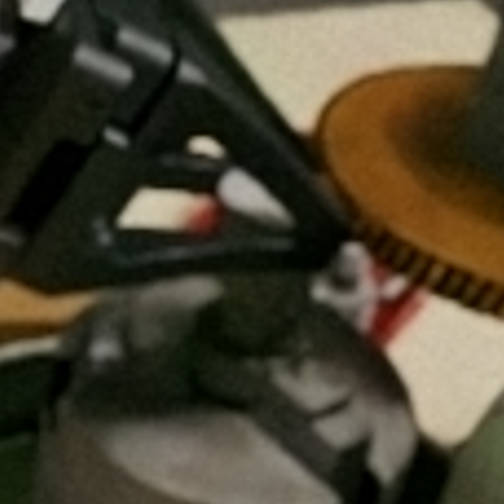

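Emit:
execute_actions([
  {"rows":[[-0.279,0.79,0.54,-0.10,0,0,-0.1,1.25,0.4,0.5,0,0,0,1]],"steps":15},
], pictures=false)

Emit:
execute_actions([
  {"rows":[[-0.279,0.83,0.60,-0.19,0,0,-0.1,1.25,0.4,0.5,0,0,0,1],[-0.279,0.83,0.60,-0.19,0,0,-0.1,1.25,0.4,0.5,0,0,0,1],[-0.279,0.83,0.60,-0.19,0,0,-0.1,1.25,0.4,0.5,0,0,0,1],[-0.279,0.87,0.66,-0.28,0,0,-0.1,1.25,0.4,0.5,0,0,0,1],[-0.279,0.87,0.66,-0.28,0,0,-0.1,1.25,0.4,0.5,0,0,0,1],[-0.279,0.87,0.66,-0.28,0,0,-0.1,1.25,0.4,0.5,0,0,0,1],[-0.279,0.91,0.73,-0.37,0,0,-0.1,1.25,0.4,0.5,0,0,0,1],[-0.279,0.91,0.73,-0.37,0,0,-0.1,1.25,0.4,0.5,0,0,0,1],[-0.279,0.91,0.73,-0.37,0,0,-0.1,1.25,0.4,0.5,0,0,0,1],[-0.279,0.95,0.79,-0.45,0,0,-0.1,1.25,0.4,0.5,0,0,0,1],[-0.279,0.95,0.79,-0.45,0,0,-0.1,1.25,0.4,0.5,0,0,0,1],[-0.279,0.95,0.79,-0.45,0,0,-0.1,1.25,0.4,0.5,0,0,0,1],[-0.279,0.99,0.86,-0.54,0,0,-0.1,1.25,0.4,0.5,0,0,0,1]],"steps":15},
], pictures=false)

Emit:
execute_actions([
  {"rows":[[-0.279,1.04,0.93,-0.63,0,0,-0.1,1.25,0.4,0.5,0,0,0,1],[-0.279,1.04,0.93,-0.63,0,0,-0.1,1.25,0.4,0.5,0,0,0,1],[-0.279,1.04,0.93,-0.63,0,0,-0.1,1.25,0.4,0.5,0,0,0,1],[-0.279,1.04,0.93,-0.63,0,0,-0.1,1.25,0.4,0.5,0,0,0,1],[-0.279,1.085,0.995,-0.715,0,0,-0.1,1.25,0.4,0.5,0,0,0,1]],"steps":15},
], pictures=false)

Emit:
execute_actions([
  {"steps":15},
])

Scene clock: 501.80 s of 4200.00 s.
left_arm: end_effector_position=(+0.2846, +0.1671, +0.2107) grip_measured=-0.102 end_effector_quat_wxyz=(+0.560, +0.117, +0.816, -0.083) | right_arm: end_effector_position=(+0.1013, -0.0560, +0.3195) grip_measured=+1.000 end_effector_quat_wxyz=(+0.588, -0.409, +0.547, +0.433)
Joint positions: left_arm=[-0.278  0.798  0.528 -0.098 -0.002 -0.006  0.042] | right_arm=[ 1.243  0.408  0.488 -0.013 -0.005 -0.007  0.094]
Joint velocities: left_arm=[-0.007 -0.012 -0.002  0.051 -0.051 -0.051 -0.   ] | right_arm=[ 0.002  0.007 -0.012  0.022 -0.037 -0.022  0.   ]
Steps of this call (steps 1 to 15: the robot went on to your last target; steps 16 to 90: nothing new was sent; then 31.47 s passed at rest; steps 91 to 105: all 15 steps of this action). Readings (joint positions):
91: left_arm=[-0.278 0.798 0.528 -0.110 -0.002 -0.010] | right_arm=[1.243 0.408 0.488 -0.013 -0.005 -0.007]
92: left_arm=[-0.278 0.798 0.528 -0.105 -0.002 -0.009] | right_arm=[1.243 0.408 0.488 -0.013 -0.005 -0.007]
94: left_arm=[-0.278 0.798 0.528 -0.100 -0.002 -0.008] | right_arm=[1.243 0.408 0.488 -0.013 -0.005 -0.007]
98: left_arm=[-0.278 0.798 0.528 -0.098 -0.002 -0.007] | right_arm=[1.243 0.408 0.488 -0.013 -0.005 -0.007]
105: the state above

Scene clock: 502.30 s of 4200.00 s.
left_arm: end_effector_position=(+0.2945, +0.1641, +0.2233) grip_measured=-0.102 end_effector_quat_wxyz=(+0.473, +0.125, +0.870, -0.070) | right_arm: end_effector_position=(+0.1013, -0.0560, +0.3195) grip_measured=+1.000 end_effector_quat_wxyz=(+0.588, -0.409, +0.547, +0.433)
Joint positions: left_arm=[-0.278  0.968  0.816 -0.423 -0.002 -0.006  0.042] | right_arm=[ 1.243  0.408  0.488 -0.013 -0.005 -0.007  0.094]
Joint velocities: left_arm=[-0.002  0.247  0.437 -0.432  0.022  0.007 -0.001] | right_arm=[-0.012  0.007 -0.032 -0.037 -0.037  0.037  0.   ]
Steps of this call (steps 1 to 15: all 15 steps of this action). Readings (joint positions):
1: left_arm=[-0.278 0.801 0.535 -0.112 -0.002 -0.006] | right_arm=[1.243 0.408 0.488 -0.013 -0.005 -0.007]
2: left_arm=[-0.278 0.807 0.547 -0.127 -0.002 -0.006] | right_arm=[1.243 0.408 0.488 -0.013 -0.005 -0.007]
4: left_arm=[-0.278 0.822 0.576 -0.159 -0.002 -0.006] | right_arm=[1.243 0.408 0.488 -0.013 -0.005 -0.007]
8: left_arm=[-0.278 0.876 0.666 -0.251 -0.002 -0.006] | right_arm=[1.243 0.408 0.488 -0.013 -0.005 -0.007]
15: the state above

Scene clock: 502.80 s of 4200.00 s.
left_arm: end_effector_position=(+0.2945, +0.1639, +0.2278) grip_measured=-0.102 end_effector_quat_wxyz=(+0.414, +0.131, +0.899, -0.061) | right_arm: end_effector_position=(+0.1013, -0.0560, +0.3195) grip_measured=+1.000 end_effector_quat_wxyz=(+0.588, -0.409, +0.547, +0.433)
Joint positions: left_arm=[-0.278  1.065  0.983 -0.624 -0.001 -0.003  0.042] | right_arm=[ 1.243  0.408  0.488 -0.013 -0.005 -0.007  0.094]
Joint velocities: left_arm=[ 0.007 -0.027  0.007 -0.022  0.022 -0.081 -0.001] | right_arm=[-0.002  0.027  0.007 -0.022 -0.022 -0.11   0.   ]
Steps of this call (steps 1 to 15: all 15 steps of this action). Readings (joint positions):
1: left_arm=[-0.278 0.981 0.841 -0.454 -0.001 -0.004] | right_arm=[1.243 0.408 0.488 -0.013 -0.005 -0.007]
2: left_arm=[-0.278 0.997 0.870 -0.484 -0.001 -0.004] | right_arm=[1.243 0.408 0.488 -0.013 -0.005 -0.007]
4: left_arm=[-0.278 1.019 0.903 -0.517 -0.001 -0.004] | right_arm=[1.243 0.408 0.488 -0.013 -0.005 -0.007]
8: left_arm=[-0.278 1.062 0.970 -0.600 -0.001 -0.003] | right_arm=[1.243 0.408 0.488 -0.013 -0.005 -0.007]
15: the state above

Scene clock: 503.30 s of 4200.00 s.
left_arm: end_effector_position=(+0.2944, +0.1640, +0.2279) grip_measured=-0.102 end_effector_quat_wxyz=(+0.414, +0.131, +0.899, -0.061) | right_arm: end_effector_position=(+0.1013, -0.0560, +0.3195) grip_measured=+1.000 end_effector_quat_wxyz=(+0.588, -0.409, +0.547, +0.433)
Joint positions: left_arm=[-0.278  1.065  0.983 -0.626 -0.001 -0.003  0.042] | right_arm=[ 1.243  0.408  0.488 -0.013 -0.005 -0.007  0.094]
Joint velocities: left_arm=[-0.007 -0.017 -0.007  0.007 -0.022 -0.022 -0.001] | right_arm=[ 0.002 -0.007 -0.002  0.051 -0.007  0.095  0.   ]
Steps of this call (steps 1 to 15: the robot went on to your last target). Readings (joint positions):
1: left_arm=[-0.278 1.065 0.983 -0.625 -0.001 -0.003] | right_arm=[1.243 0.408 0.488 -0.013 -0.005 -0.007]
2: left_arm=[-0.278 1.065 0.983 -0.625 -0.001 -0.003] | right_arm=[1.243 0.408 0.488 -0.013 -0.005 -0.007]
4: left_arm=[-0.278 1.065 0.983 -0.626 -0.001 -0.003] | right_arm=[1.243 0.408 0.488 -0.013 -0.005 -0.007]
8: left_arm=[-0.278 1.065 0.983 -0.626 -0.001 -0.003] | right_arm=[1.243 0.408 0.488 -0.013 -0.005 -0.007]
15: the state above
All arms were judged still, so your last target was given up. Only a new action makes them travel on or press farther. Fingers that are still opening or closing keep moving.

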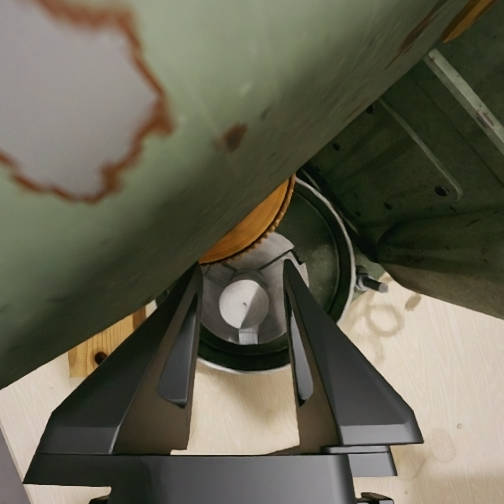

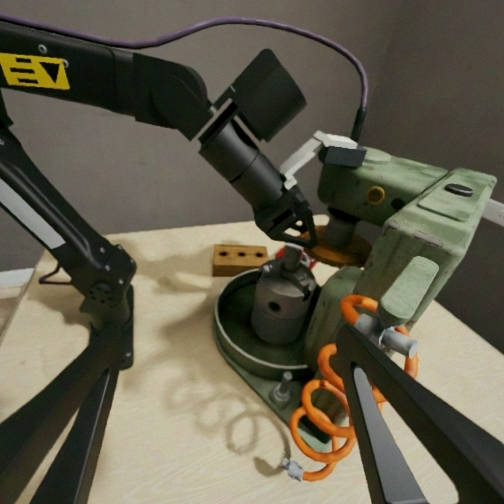

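Emit:
execute_actions([
  {"rows":[[-0.279,0.95,0.95,-0.62,0,0,-0.1,1.25,0.4,0.5,0,0,0,1]],"steps":15},
], pictures=false)

Emit:
execute_actions([
  {"rows":[[-0.279,0.7,0.8,-0.5,0,0,-0.1,1.25,0.4,0.5,0,0,0,1]],"steps":15},
])

Emit:
zoom_image(camera="cam_right_wrist", region=[250, 225, 330, 305])

Scene clock: 509.23 s of 4200.00 s.
left_arm: end_effector_position=(+0.2824, +0.1676, +0.2533) grip_measured=-0.102 end_effector_quat_wxyz=(+0.457, +0.127, +0.877, -0.068) | right_arm: end_effector_position=(+0.1013, -0.0560, +0.3195) grip_measured=+1.000 end_effector_quat_wxyz=(+0.588, -0.409, +0.547, +0.433)
Joint positions: left_arm=[-0.278  0.961  0.963 -0.612 -0.001 -0.003  0.042] | right_arm=[ 1.243  0.408  0.488 -0.013 -0.005 -0.007  0.094]
Joint velocities: left_arm=[ 0.002  0.002  0.012  0.007  0.007 -0.081 -0.   ] | right_arm=[ 0.002  0.012 -0.012  0.081 -0.066 -0.037  0.   ]
Steps of this call (steps 1 to 90: nothing new was sent; then 2.43 s passed at rest; steps 91 to 105: all 15 steps of this action). Readings (joint positions):
91: left_arm=[-0.278 1.053 0.979 -0.620 -0.001 -0.003] | right_arm=[1.243 0.408 0.488 -0.013 -0.005 -0.007]
92: left_arm=[-0.278 1.032 0.970 -0.620 -0.001 -0.003] | right_arm=[1.243 0.408 0.488 -0.013 -0.005 -0.007]
94: left_arm=[-0.278 0.988 0.963 -0.623 -0.001 -0.003] | right_arm=[1.243 0.408 0.488 -0.013 -0.005 -0.007]
98: left_arm=[-0.278 0.961 0.963 -0.612 -0.001 -0.003] | right_arm=[1.243 0.408 0.488 -0.013 -0.005 -0.007]
105: the state above

Scene clock: 509.73 s of 4200.00 s.
left_arm: end_effector_position=(+0.2517, +0.1768, +0.2844) grip_measured=-0.102 end_effector_quat_wxyz=(+0.553, +0.119, +0.820, -0.082) | right_arm: end_effector_position=(+0.1013, -0.0560, +0.3195) grip_measured=+1.000 end_effector_quat_wxyz=(+0.588, -0.409, +0.547, +0.433)
Joint positions: left_arm=[-0.278  0.703  0.82  -0.5   -0.001 -0.003  0.042] | right_arm=[ 1.243  0.408  0.488 -0.013 -0.005 -0.007  0.094]
Joint velocities: left_arm=[-0.017 -0.007 -0.002  0.022 -0.022  0.022 -0.   ] | right_arm=[-0.007 -0.002 -0.007  0.066  0.037 -0.095  0.   ]
Steps of this call (steps 1 to 15: all 15 steps of this action). Readings (joint positions):
1: left_arm=[-0.278 0.928 0.932 -0.574 -0.001 -0.003] | right_arm=[1.243 0.408 0.488 -0.013 -0.005 -0.007]
2: left_arm=[-0.278 0.865 0.882 -0.549 -0.001 -0.003] | right_arm=[1.243 0.408 0.488 -0.013 -0.005 -0.007]
4: left_arm=[-0.278 0.747 0.824 -0.549 -0.001 -0.003] | right_arm=[1.243 0.408 0.488 -0.013 -0.005 -0.007]
8: left_arm=[-0.278 0.703 0.820 -0.513 -0.001 -0.003] | right_arm=[1.243 0.408 0.488 -0.013 -0.005 -0.007]
15: the state above

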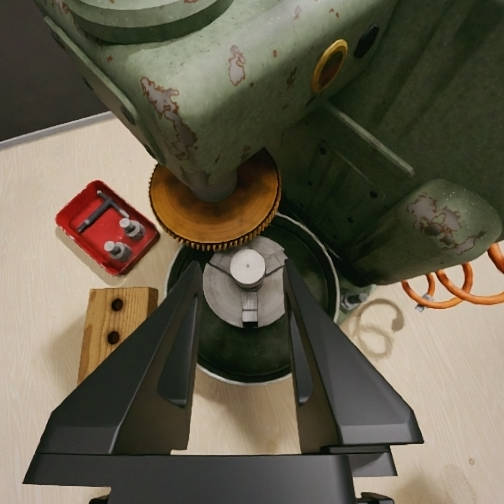

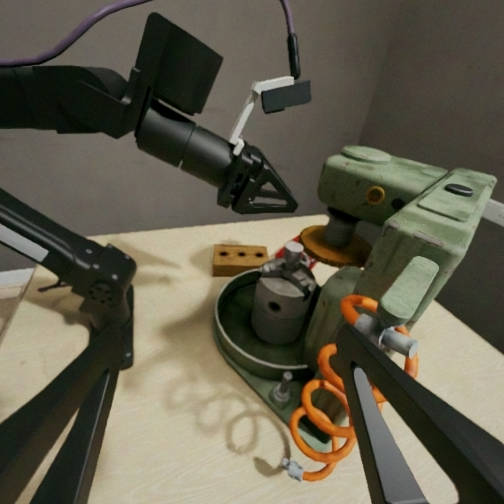

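Region (250, 225, 330, 305) of cam_right_wrist's 504x504 image, scaled by 6.300, with more detail than that image has.

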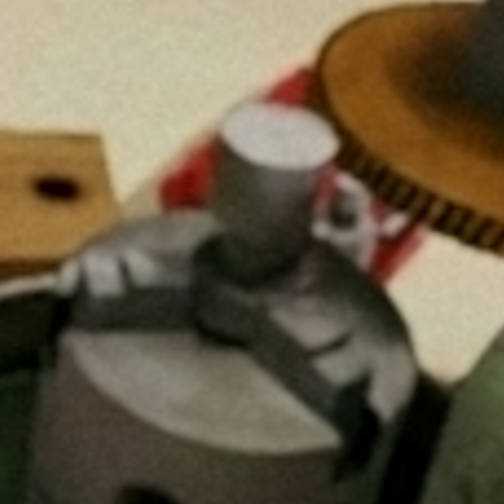

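Emit:
execute_actions([
  {"rows":[[-0.279,0.9,1.2,-1.1,0,1.0,-1,1.25,0.4,0.5,0,0,0,1]],"steps":15},
], pictures=false)

Emit:
execute_actions([
  {"rows":[[-0.279,1.1,1.49,-1.45,0,2.0,-1,1.25,0.4,0.5,0,0,0,1]],"steps":15},
], pictures=false)

Emit:
execute_actions([
  {"steps":30},
], pictures=false)

Emit:
execute_actions([
  {"rows":[[-0.279,1.25,1.49,-1.32,0,2.0,-1,1.25,0.4,0.5,0,0,0,1]],"steps":15},
], pictures=false)

Emit:
execute_actions([
  {"steps":15},
])

Scene clock: 536.57 s of 4200.00 s.
left_arm: end_effector_position=(+0.2206, +0.1862, +0.2782) grip_measured=-0.988 end_effector_quat_wxyz=(+0.367, +0.533, +0.752, +0.125) | right_arm: end_effector_position=(+0.1013, -0.0560, +0.3195) grip_measured=+1.000 end_effector_quat_wxyz=(+0.588, -0.409, +0.547, +0.433)
Joint positions: left_arm=[-0.278  0.904  1.186 -1.056 -0.002  0.943  0.001] | right_arm=[ 1.243  0.408  0.488 -0.013 -0.005 -0.007  0.094]
Joint velocities: left_arm=[ 0.007  0.022  0.007 -0.183 -0.037  0.418  0.   ] | right_arm=[ 0.012  0.002 -0.012  0.022 -0.007  0.022  0.   ]
Steps of this call (steps 1 to 15: the robot went on to your last target; steps 16 to 90: nothing new was sent; then 23.33 s passed at rest; steps 91 to 105: all 15 steps of this action). Readings (joint positions):
91: left_arm=[-0.278 0.733 0.866 -0.591 -0.002 0.081] | right_arm=[1.243 0.408 0.488 -0.013 -0.005 -0.007]
92: left_arm=[-0.278 0.789 0.942 -0.708 -0.002 0.182] | right_arm=[1.243 0.408 0.488 -0.013 -0.005 -0.007]
94: left_arm=[-0.278 0.882 1.081 -0.848 -0.002 0.383] | right_arm=[1.243 0.408 0.488 -0.013 -0.005 -0.007]
98: left_arm=[-0.278 0.904 1.183 -0.959 -0.002 0.733] | right_arm=[1.243 0.408 0.488 -0.013 -0.005 -0.007]
105: the state above

Scene clock: 537.07 s of 4200.00 s.
left_arm: end_effector_position=(+0.1998, +0.1926, +0.2828) grip_measured=-0.988 end_effector_quat_wxyz=(+0.177, +0.866, +0.426, +0.191) | right_arm: end_effector_position=(+0.1013, -0.0560, +0.3195) grip_measured=+1.000 end_effector_quat_wxyz=(+0.588, -0.409, +0.547, +0.433)
Joint positions: left_arm=[-0.278  1.096  1.465 -1.413 -0.002  1.936  0.001] | right_arm=[ 1.243  0.408  0.488 -0.013 -0.005 -0.007  0.094]
Joint velocities: left_arm=[ 0.017 -0.007  0.002 -0.168 -0.022  0.403  0.   ] | right_arm=[-0.012  0.002  0.002  0.037 -0.037  0.007  0.   ]
Steps of this call (steps 1 to 15: all 15 steps of this action). Readings (joint positions):
1: left_arm=[-0.278 0.935 1.231 -1.131 -0.002 1.030] | right_arm=[1.243 0.408 0.488 -0.013 -0.005 -0.007]
2: left_arm=[-0.278 0.989 1.307 -1.219 -0.002 1.132] | right_arm=[1.243 0.408 0.488 -0.013 -0.005 -0.007]
4: left_arm=[-0.278 1.072 1.423 -1.281 -0.002 1.334] | right_arm=[1.243 0.408 0.488 -0.013 -0.005 -0.007]
8: left_arm=[-0.278 1.096 1.465 -1.347 -0.002 1.701] | right_arm=[1.243 0.408 0.488 -0.013 -0.005 -0.007]
15: the state above

Scene clock: 538.07 s of 4200.00 s.
left_arm: end_effector_position=(+0.1974, +0.1933, +0.2813) grip_measured=-0.988 end_effector_quat_wxyz=(+0.167, +0.880, +0.400, +0.192) | right_arm: end_effector_position=(+0.1013, -0.0560, +0.3195) grip_measured=+1.000 end_effector_quat_wxyz=(+0.588, -0.409, +0.547, +0.433)
Joint positions: left_arm=[-0.278  1.096  1.465 -1.424 -0.002  1.996  0.001] | right_arm=[ 1.243  0.408  0.488 -0.013 -0.005 -0.007  0.094]
Joint velocities: left_arm=[-0.007  0.002  0.012 -0.007  0.007  0.007 -0.   ] | right_arm=[-0.002  0.012 -0.017  0.051  0.037 -0.066  0.   ]
Steps of this call (steps 1 to 30: the robot went on to your last target). Readings (joint positions):
1: left_arm=[-0.278 1.096 1.465 -1.416 -0.002 1.948] | right_arm=[1.243 0.408 0.488 -0.013 -0.005 -0.007]
2: left_arm=[-0.278 1.096 1.465 -1.418 -0.002 1.958] | right_arm=[1.243 0.408 0.488 -0.013 -0.005 -0.007]
4: left_arm=[-0.278 1.096 1.465 -1.421 -0.002 1.972] | right_arm=[1.243 0.408 0.488 -0.013 -0.005 -0.007]
8: left_arm=[-0.278 1.096 1.465 -1.423 -0.002 1.987] | right_arm=[1.243 0.408 0.488 -0.013 -0.005 -0.007]
30: the state above
All arms were judged still, so your last target was given up. Only a new action makes them travel on or press farther. Fingers that are still opening or closing keep moving.

Scene clock: 538.57 s of 4200.00 s.
left_arm: end_effector_position=(+0.2458, +0.1788, +0.2608) grip_measured=-0.988 end_effector_quat_wxyz=(+0.154, +0.885, +0.402, +0.177) | right_arm: end_effector_position=(+0.1013, -0.0560, +0.3195) grip_measured=+1.000 end_effector_quat_wxyz=(+0.588, -0.409, +0.547, +0.433)
Joint positions: left_arm=[-0.278  1.262  1.482 -1.316 -0.002  1.997  0.001] | right_arm=[ 1.243  0.408  0.488 -0.013 -0.005 -0.007  0.094]
Joint velocities: left_arm=[ 0.017  0.012 -0.002  0.022 -0.022 -0.007 -0.   ] | right_arm=[-0.007 -0.012  0.002  0.051  0.022  0.051  0.   ]
Steps of this call (steps 1 to 15: all 15 steps of this action). Readings (joint positions):
1: left_arm=[-0.278 1.111 1.469 -1.422 -0.002 1.997] | right_arm=[1.243 0.408 0.488 -0.013 -0.005 -0.007]
2: left_arm=[-0.278 1.137 1.478 -1.410 -0.002 1.997] | right_arm=[1.243 0.408 0.488 -0.013 -0.005 -0.007]
4: left_arm=[-0.278 1.201 1.482 -1.368 -0.002 1.997] | right_arm=[1.243 0.408 0.488 -0.013 -0.005 -0.007]
8: left_arm=[-0.278 1.264 1.482 -1.324 -0.002 1.997] | right_arm=[1.243 0.408 0.488 -0.013 -0.005 -0.007]
15: the state above

Scene clock: 539.07 s of 4200.00 s.
left_arm: end_effector_position=(+0.2459, +0.1787, +0.2609) grip_measured=-0.988 end_effector_quat_wxyz=(+0.154, +0.885, +0.402, +0.177) | right_arm: end_effector_position=(+0.1013, -0.0560, +0.3195) grip_measured=+1.000 end_effector_quat_wxyz=(+0.588, -0.409, +0.547, +0.433)
Joint positions: left_arm=[-0.278  1.262  1.482 -1.316 -0.002  1.997  0.001] | right_arm=[ 1.243  0.408  0.488 -0.013 -0.005 -0.007  0.094]
Joint velocities: left_arm=[-0.012 -0.017 -0.017 -0.022  0.007 -0.007  0.   ] | right_arm=[ 0.002 -0.002 -0.002 -0.037 -0.081 -0.007  0.   ]
Steps of this call (steps 1 to 15: the robot went on to your last target). Readings (joint positions):
1: left_arm=[-0.278 1.262 1.482 -1.316 -0.002 1.997] | right_arm=[1.243 0.408 0.488 -0.013 -0.005 -0.007]
2: left_arm=[-0.278 1.262 1.482 -1.316 -0.002 1.997] | right_arm=[1.243 0.408 0.488 -0.013 -0.005 -0.007]
4: left_arm=[-0.278 1.262 1.482 -1.316 -0.002 1.997] | right_arm=[1.243 0.408 0.488 -0.013 -0.005 -0.007]
8: left_arm=[-0.278 1.262 1.482 -1.316 -0.002 1.997] | right_arm=[1.243 0.408 0.488 -0.013 -0.005 -0.007]
15: the state above
All arms were judged still, so your last target was given up. Only a new action makes them travel on or press farther. Fingers that are still opening or closing keep moving.

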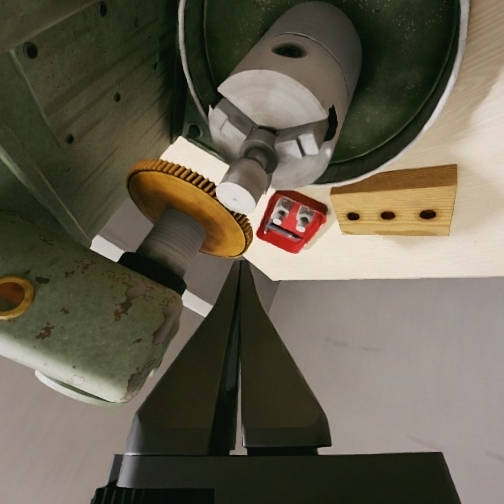

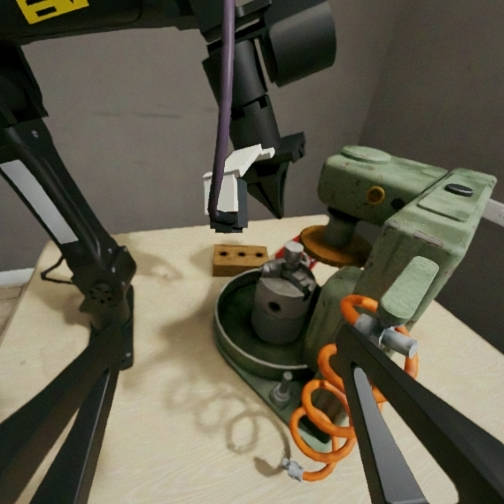

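Emit:
zoom_image(camera="cam_left_wrist", region=[190, 90, 330, 230])

Region (190, 90, 330, 230) of cam_left_wrist's 504x504 image, scaled by 3.600, with more detail than that image has.

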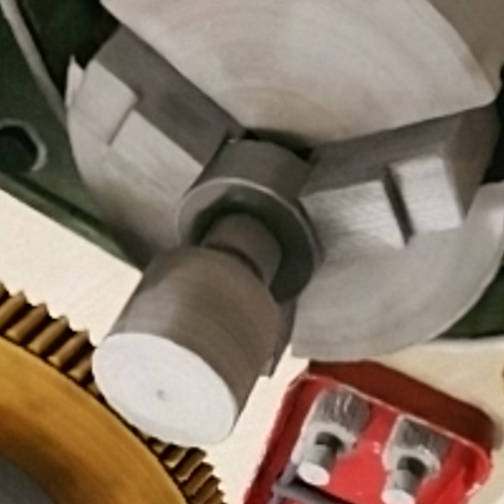

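Emit:
execute_actions([
  {"rows":[[-0.279,1.30,1.48,-1.27,0,2.0,-1,1.25,0.4,0.5,0,0,0,1],[-0.279,1.30,1.48,-1.27,0,2.0,-1,1.25,0.4,0.5,0,0,0,1],[-0.279,1.30,1.48,-1.27,0,2.0,-1,1.25,0.4,0.5,0,0,0,1],[-0.279,1.30,1.48,-1.27,0,2.0,-1,1.25,0.4,0.5,0,0,0,1],[-0.279,1.30,1.48,-1.27,0,2.0,-1,1.25,0.4,0.5,0,0,0,1],[-0.279,1.345,1.46,-1.225,0,2.0,-1,1.25,0.4,0.5,0,0,0,1]],"steps":15},
], pictures=false)

Emit:
execute_actions([
  {"steps":15},
])

Scene clock: 546.93 s of 4200.00 s.
left_arm: end_effector_position=(+0.2751, +0.1699, +0.2503) grip_measured=-0.988 end_effector_quat_wxyz=(+0.158, +0.884, +0.401, +0.183) | right_arm: end_effector_position=(+0.1013, -0.0560, +0.3195) grip_measured=+1.000 end_effector_quat_wxyz=(+0.588, -0.409, +0.547, +0.433)
Joint positions: left_arm=[-0.278  1.339  1.482 -1.225 -0.002  1.997  0.001] | right_arm=[ 1.243  0.408  0.488 -0.013 -0.005 -0.007  0.094]
Joint velocities: left_arm=[ 0.017  0.002 -0.007  0.007 -0.022 -0.007  0.   ] | right_arm=[-0.012  0.012 -0.007  0.037 -0.051  0.022  0.   ]
Steps of this call (steps 1 to 90: nothing new was sent; then 4.37 s passed at rest; steps 91 to 105: all 15 steps of this action). Readings (joint positions):
91: left_arm=[-0.278 1.264 1.482 -1.312 -0.002 1.997] | right_arm=[1.243 0.408 0.488 -0.013 -0.005 -0.007]
92: left_arm=[-0.278 1.268 1.482 -1.303 -0.002 1.997] | right_arm=[1.243 0.408 0.488 -0.013 -0.005 -0.007]
94: left_arm=[-0.278 1.278 1.482 -1.289 -0.002 1.997] | right_arm=[1.243 0.408 0.488 -0.013 -0.005 -0.007]
98: left_arm=[-0.278 1.311 1.482 -1.255 -0.002 1.997] | right_arm=[1.243 0.408 0.488 -0.013 -0.005 -0.007]
105: the state above

Scene clock: 547.43 s of 4200.00 s.
left_arm: end_effector_position=(+0.2761, +0.1696, +0.2508) grip_measured=-0.988 end_effector_quat_wxyz=(+0.160, +0.883, +0.401, +0.184) | right_arm: end_effector_position=(+0.1013, -0.0560, +0.3195) grip_measured=+1.000 end_effector_quat_wxyz=(+0.588, -0.409, +0.547, +0.433)
Joint positions: left_arm=[-0.278  1.339  1.482 -1.22  -0.002  1.997  0.001] | right_arm=[ 1.243  0.408  0.488 -0.013 -0.005 -0.007  0.094]
Joint velocities: left_arm=[ 0.012 -0.007  0.002 -0.022 -0.007  0.007  0.   ] | right_arm=[-0.012  0.002 -0.002 -0.037 -0.066  0.007  0.   ]
Steps of this call (steps 1 to 15: the robot went on to your last target). Readings (joint positions):
1: left_arm=[-0.278 1.339 1.482 -1.224 -0.002 1.997] | right_arm=[1.243 0.408 0.488 -0.013 -0.005 -0.007]
2: left_arm=[-0.278 1.339 1.482 -1.223 -0.002 1.997] | right_arm=[1.243 0.408 0.488 -0.013 -0.005 -0.007]
4: left_arm=[-0.278 1.339 1.482 -1.222 -0.002 1.997] | right_arm=[1.243 0.408 0.488 -0.013 -0.005 -0.007]
8: left_arm=[-0.278 1.339 1.482 -1.221 -0.002 1.997] | right_arm=[1.243 0.408 0.488 -0.013 -0.005 -0.007]
15: the state above
All arms were judged still, so your last target was given up. Only a new action makes them travel on or press farther. Fingers that are still opening or closing keep moving.

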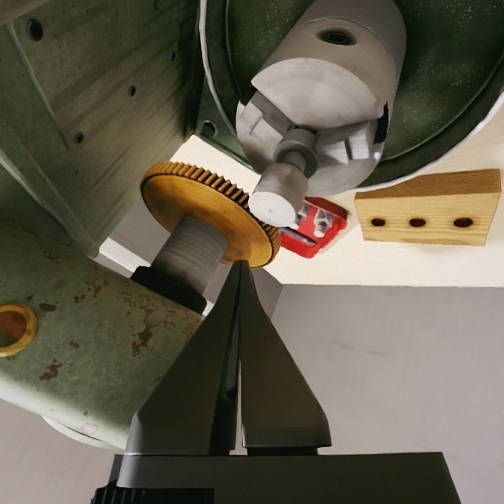

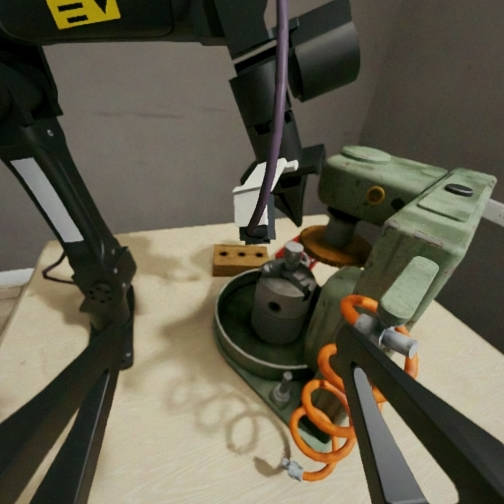

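Emit:
execute_actions([
  {"rows":[[-0.279,1.345,1.43,-1.205,0,2.0,-1,1.25,0.4,0.5,0,0,0,1],[-0.279,1.345,1.43,-1.205,0,2.0,-1,1.25,0.4,0.5,0,0,0,1],[-0.279,1.345,1.43,-1.205,0,2.0,-1,1.25,0.4,0.5,0,0,0,1],[-0.279,1.345,1.43,-1.205,0,2.0,-1,1.25,0.4,0.5,0,0,0,1],[-0.279,1.345,1.43,-1.205,0,2.0,-1,1.25,0.4,0.5,0,0,0,1],[-0.279,1.345,1.395,-1.185,0,2.0,-1,1.25,0.4,0.5,0,0,0,1]],"steps":15},
], pictures=false)

Emit:
execute_actions([
  {"steps":10},
])

Scene clock: 554.67 s of 4200.00 s.
left_arm: end_effector_position=(+0.2750, +0.1700, +0.2313) grip_measured=-0.988 end_effector_quat_wxyz=(+0.150, +0.886, +0.403, +0.173) | right_arm: end_effector_position=(+0.1013, -0.0560, +0.3195) grip_measured=+1.000 end_effector_quat_wxyz=(+0.588, -0.409, +0.547, +0.433)
Joint positions: left_arm=[-0.278  1.339  1.414 -1.185 -0.002  1.997  0.001] | right_arm=[ 1.243  0.408  0.488 -0.013 -0.005 -0.007  0.094]
Joint velocities: left_arm=[ 0.002 -0.007  0.012  0.022  0.007  0.037  0.001] | right_arm=[ 0.007  0.017  0.002 -0.007 -0.007 -0.066  0.   ]
Steps of this call (steps 1 to 90: nothing new was sent; then 3.73 s passed at rest; steps 91 to 105: all 15 steps of this action). Readings (joint positions):
91: left_arm=[-0.278 1.339 1.477 -1.216 -0.002 1.997] | right_arm=[1.243 0.408 0.488 -0.013 -0.005 -0.007]
92: left_arm=[-0.278 1.339 1.471 -1.211 -0.002 1.997] | right_arm=[1.243 0.408 0.488 -0.013 -0.005 -0.007]
94: left_arm=[-0.278 1.339 1.457 -1.206 -0.002 1.997] | right_arm=[1.243 0.408 0.488 -0.013 -0.005 -0.007]
98: left_arm=[-0.278 1.339 1.428 -1.191 -0.002 1.997] | right_arm=[1.243 0.408 0.488 -0.013 -0.005 -0.007]
105: the state above

Scene clock: 555.00 s of 4200.00 s.
left_arm: end_effector_position=(+0.2757, +0.1697, +0.2317) grip_measured=-0.988 end_effector_quat_wxyz=(+0.151, +0.886, +0.402, +0.174) | right_arm: end_effector_position=(+0.1013, -0.0560, +0.3195) grip_measured=+1.000 end_effector_quat_wxyz=(+0.588, -0.409, +0.547, +0.433)
Joint positions: left_arm=[-0.278  1.339  1.414 -1.181 -0.002  1.997  0.001] | right_arm=[ 1.243  0.408  0.488 -0.013 -0.005 -0.007  0.094]
Joint velocities: left_arm=[-0.002  0.007 -0.012 -0.037  0.007 -0.066 -0.001] | right_arm=[-0.002 -0.027 -0.007  0.037  0.022  0.066  0.   ]
Steps of this call (steps 1 to 10: the robot went on to your last target). Readings (joint positions):
1: left_arm=[-0.278 1.339 1.414 -1.184 -0.002 1.997] | right_arm=[1.243 0.408 0.488 -0.013 -0.005 -0.007]
2: left_arm=[-0.278 1.339 1.414 -1.183 -0.002 1.997] | right_arm=[1.243 0.408 0.488 -0.013 -0.005 -0.007]
4: left_arm=[-0.278 1.339 1.414 -1.183 -0.002 1.997] | right_arm=[1.243 0.408 0.488 -0.013 -0.005 -0.007]
8: left_arm=[-0.278 1.339 1.414 -1.181 -0.002 1.997] | right_arm=[1.243 0.408 0.488 -0.013 -0.005 -0.007]
10: the state above

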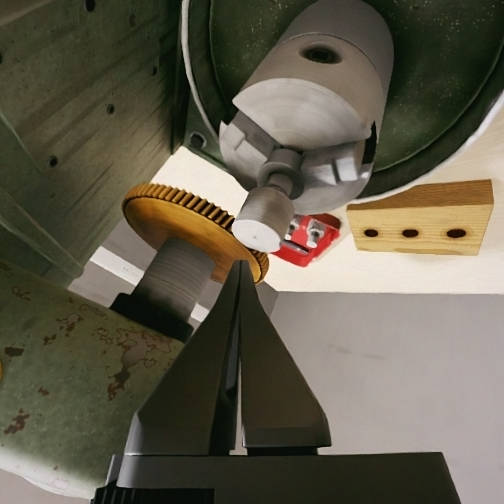

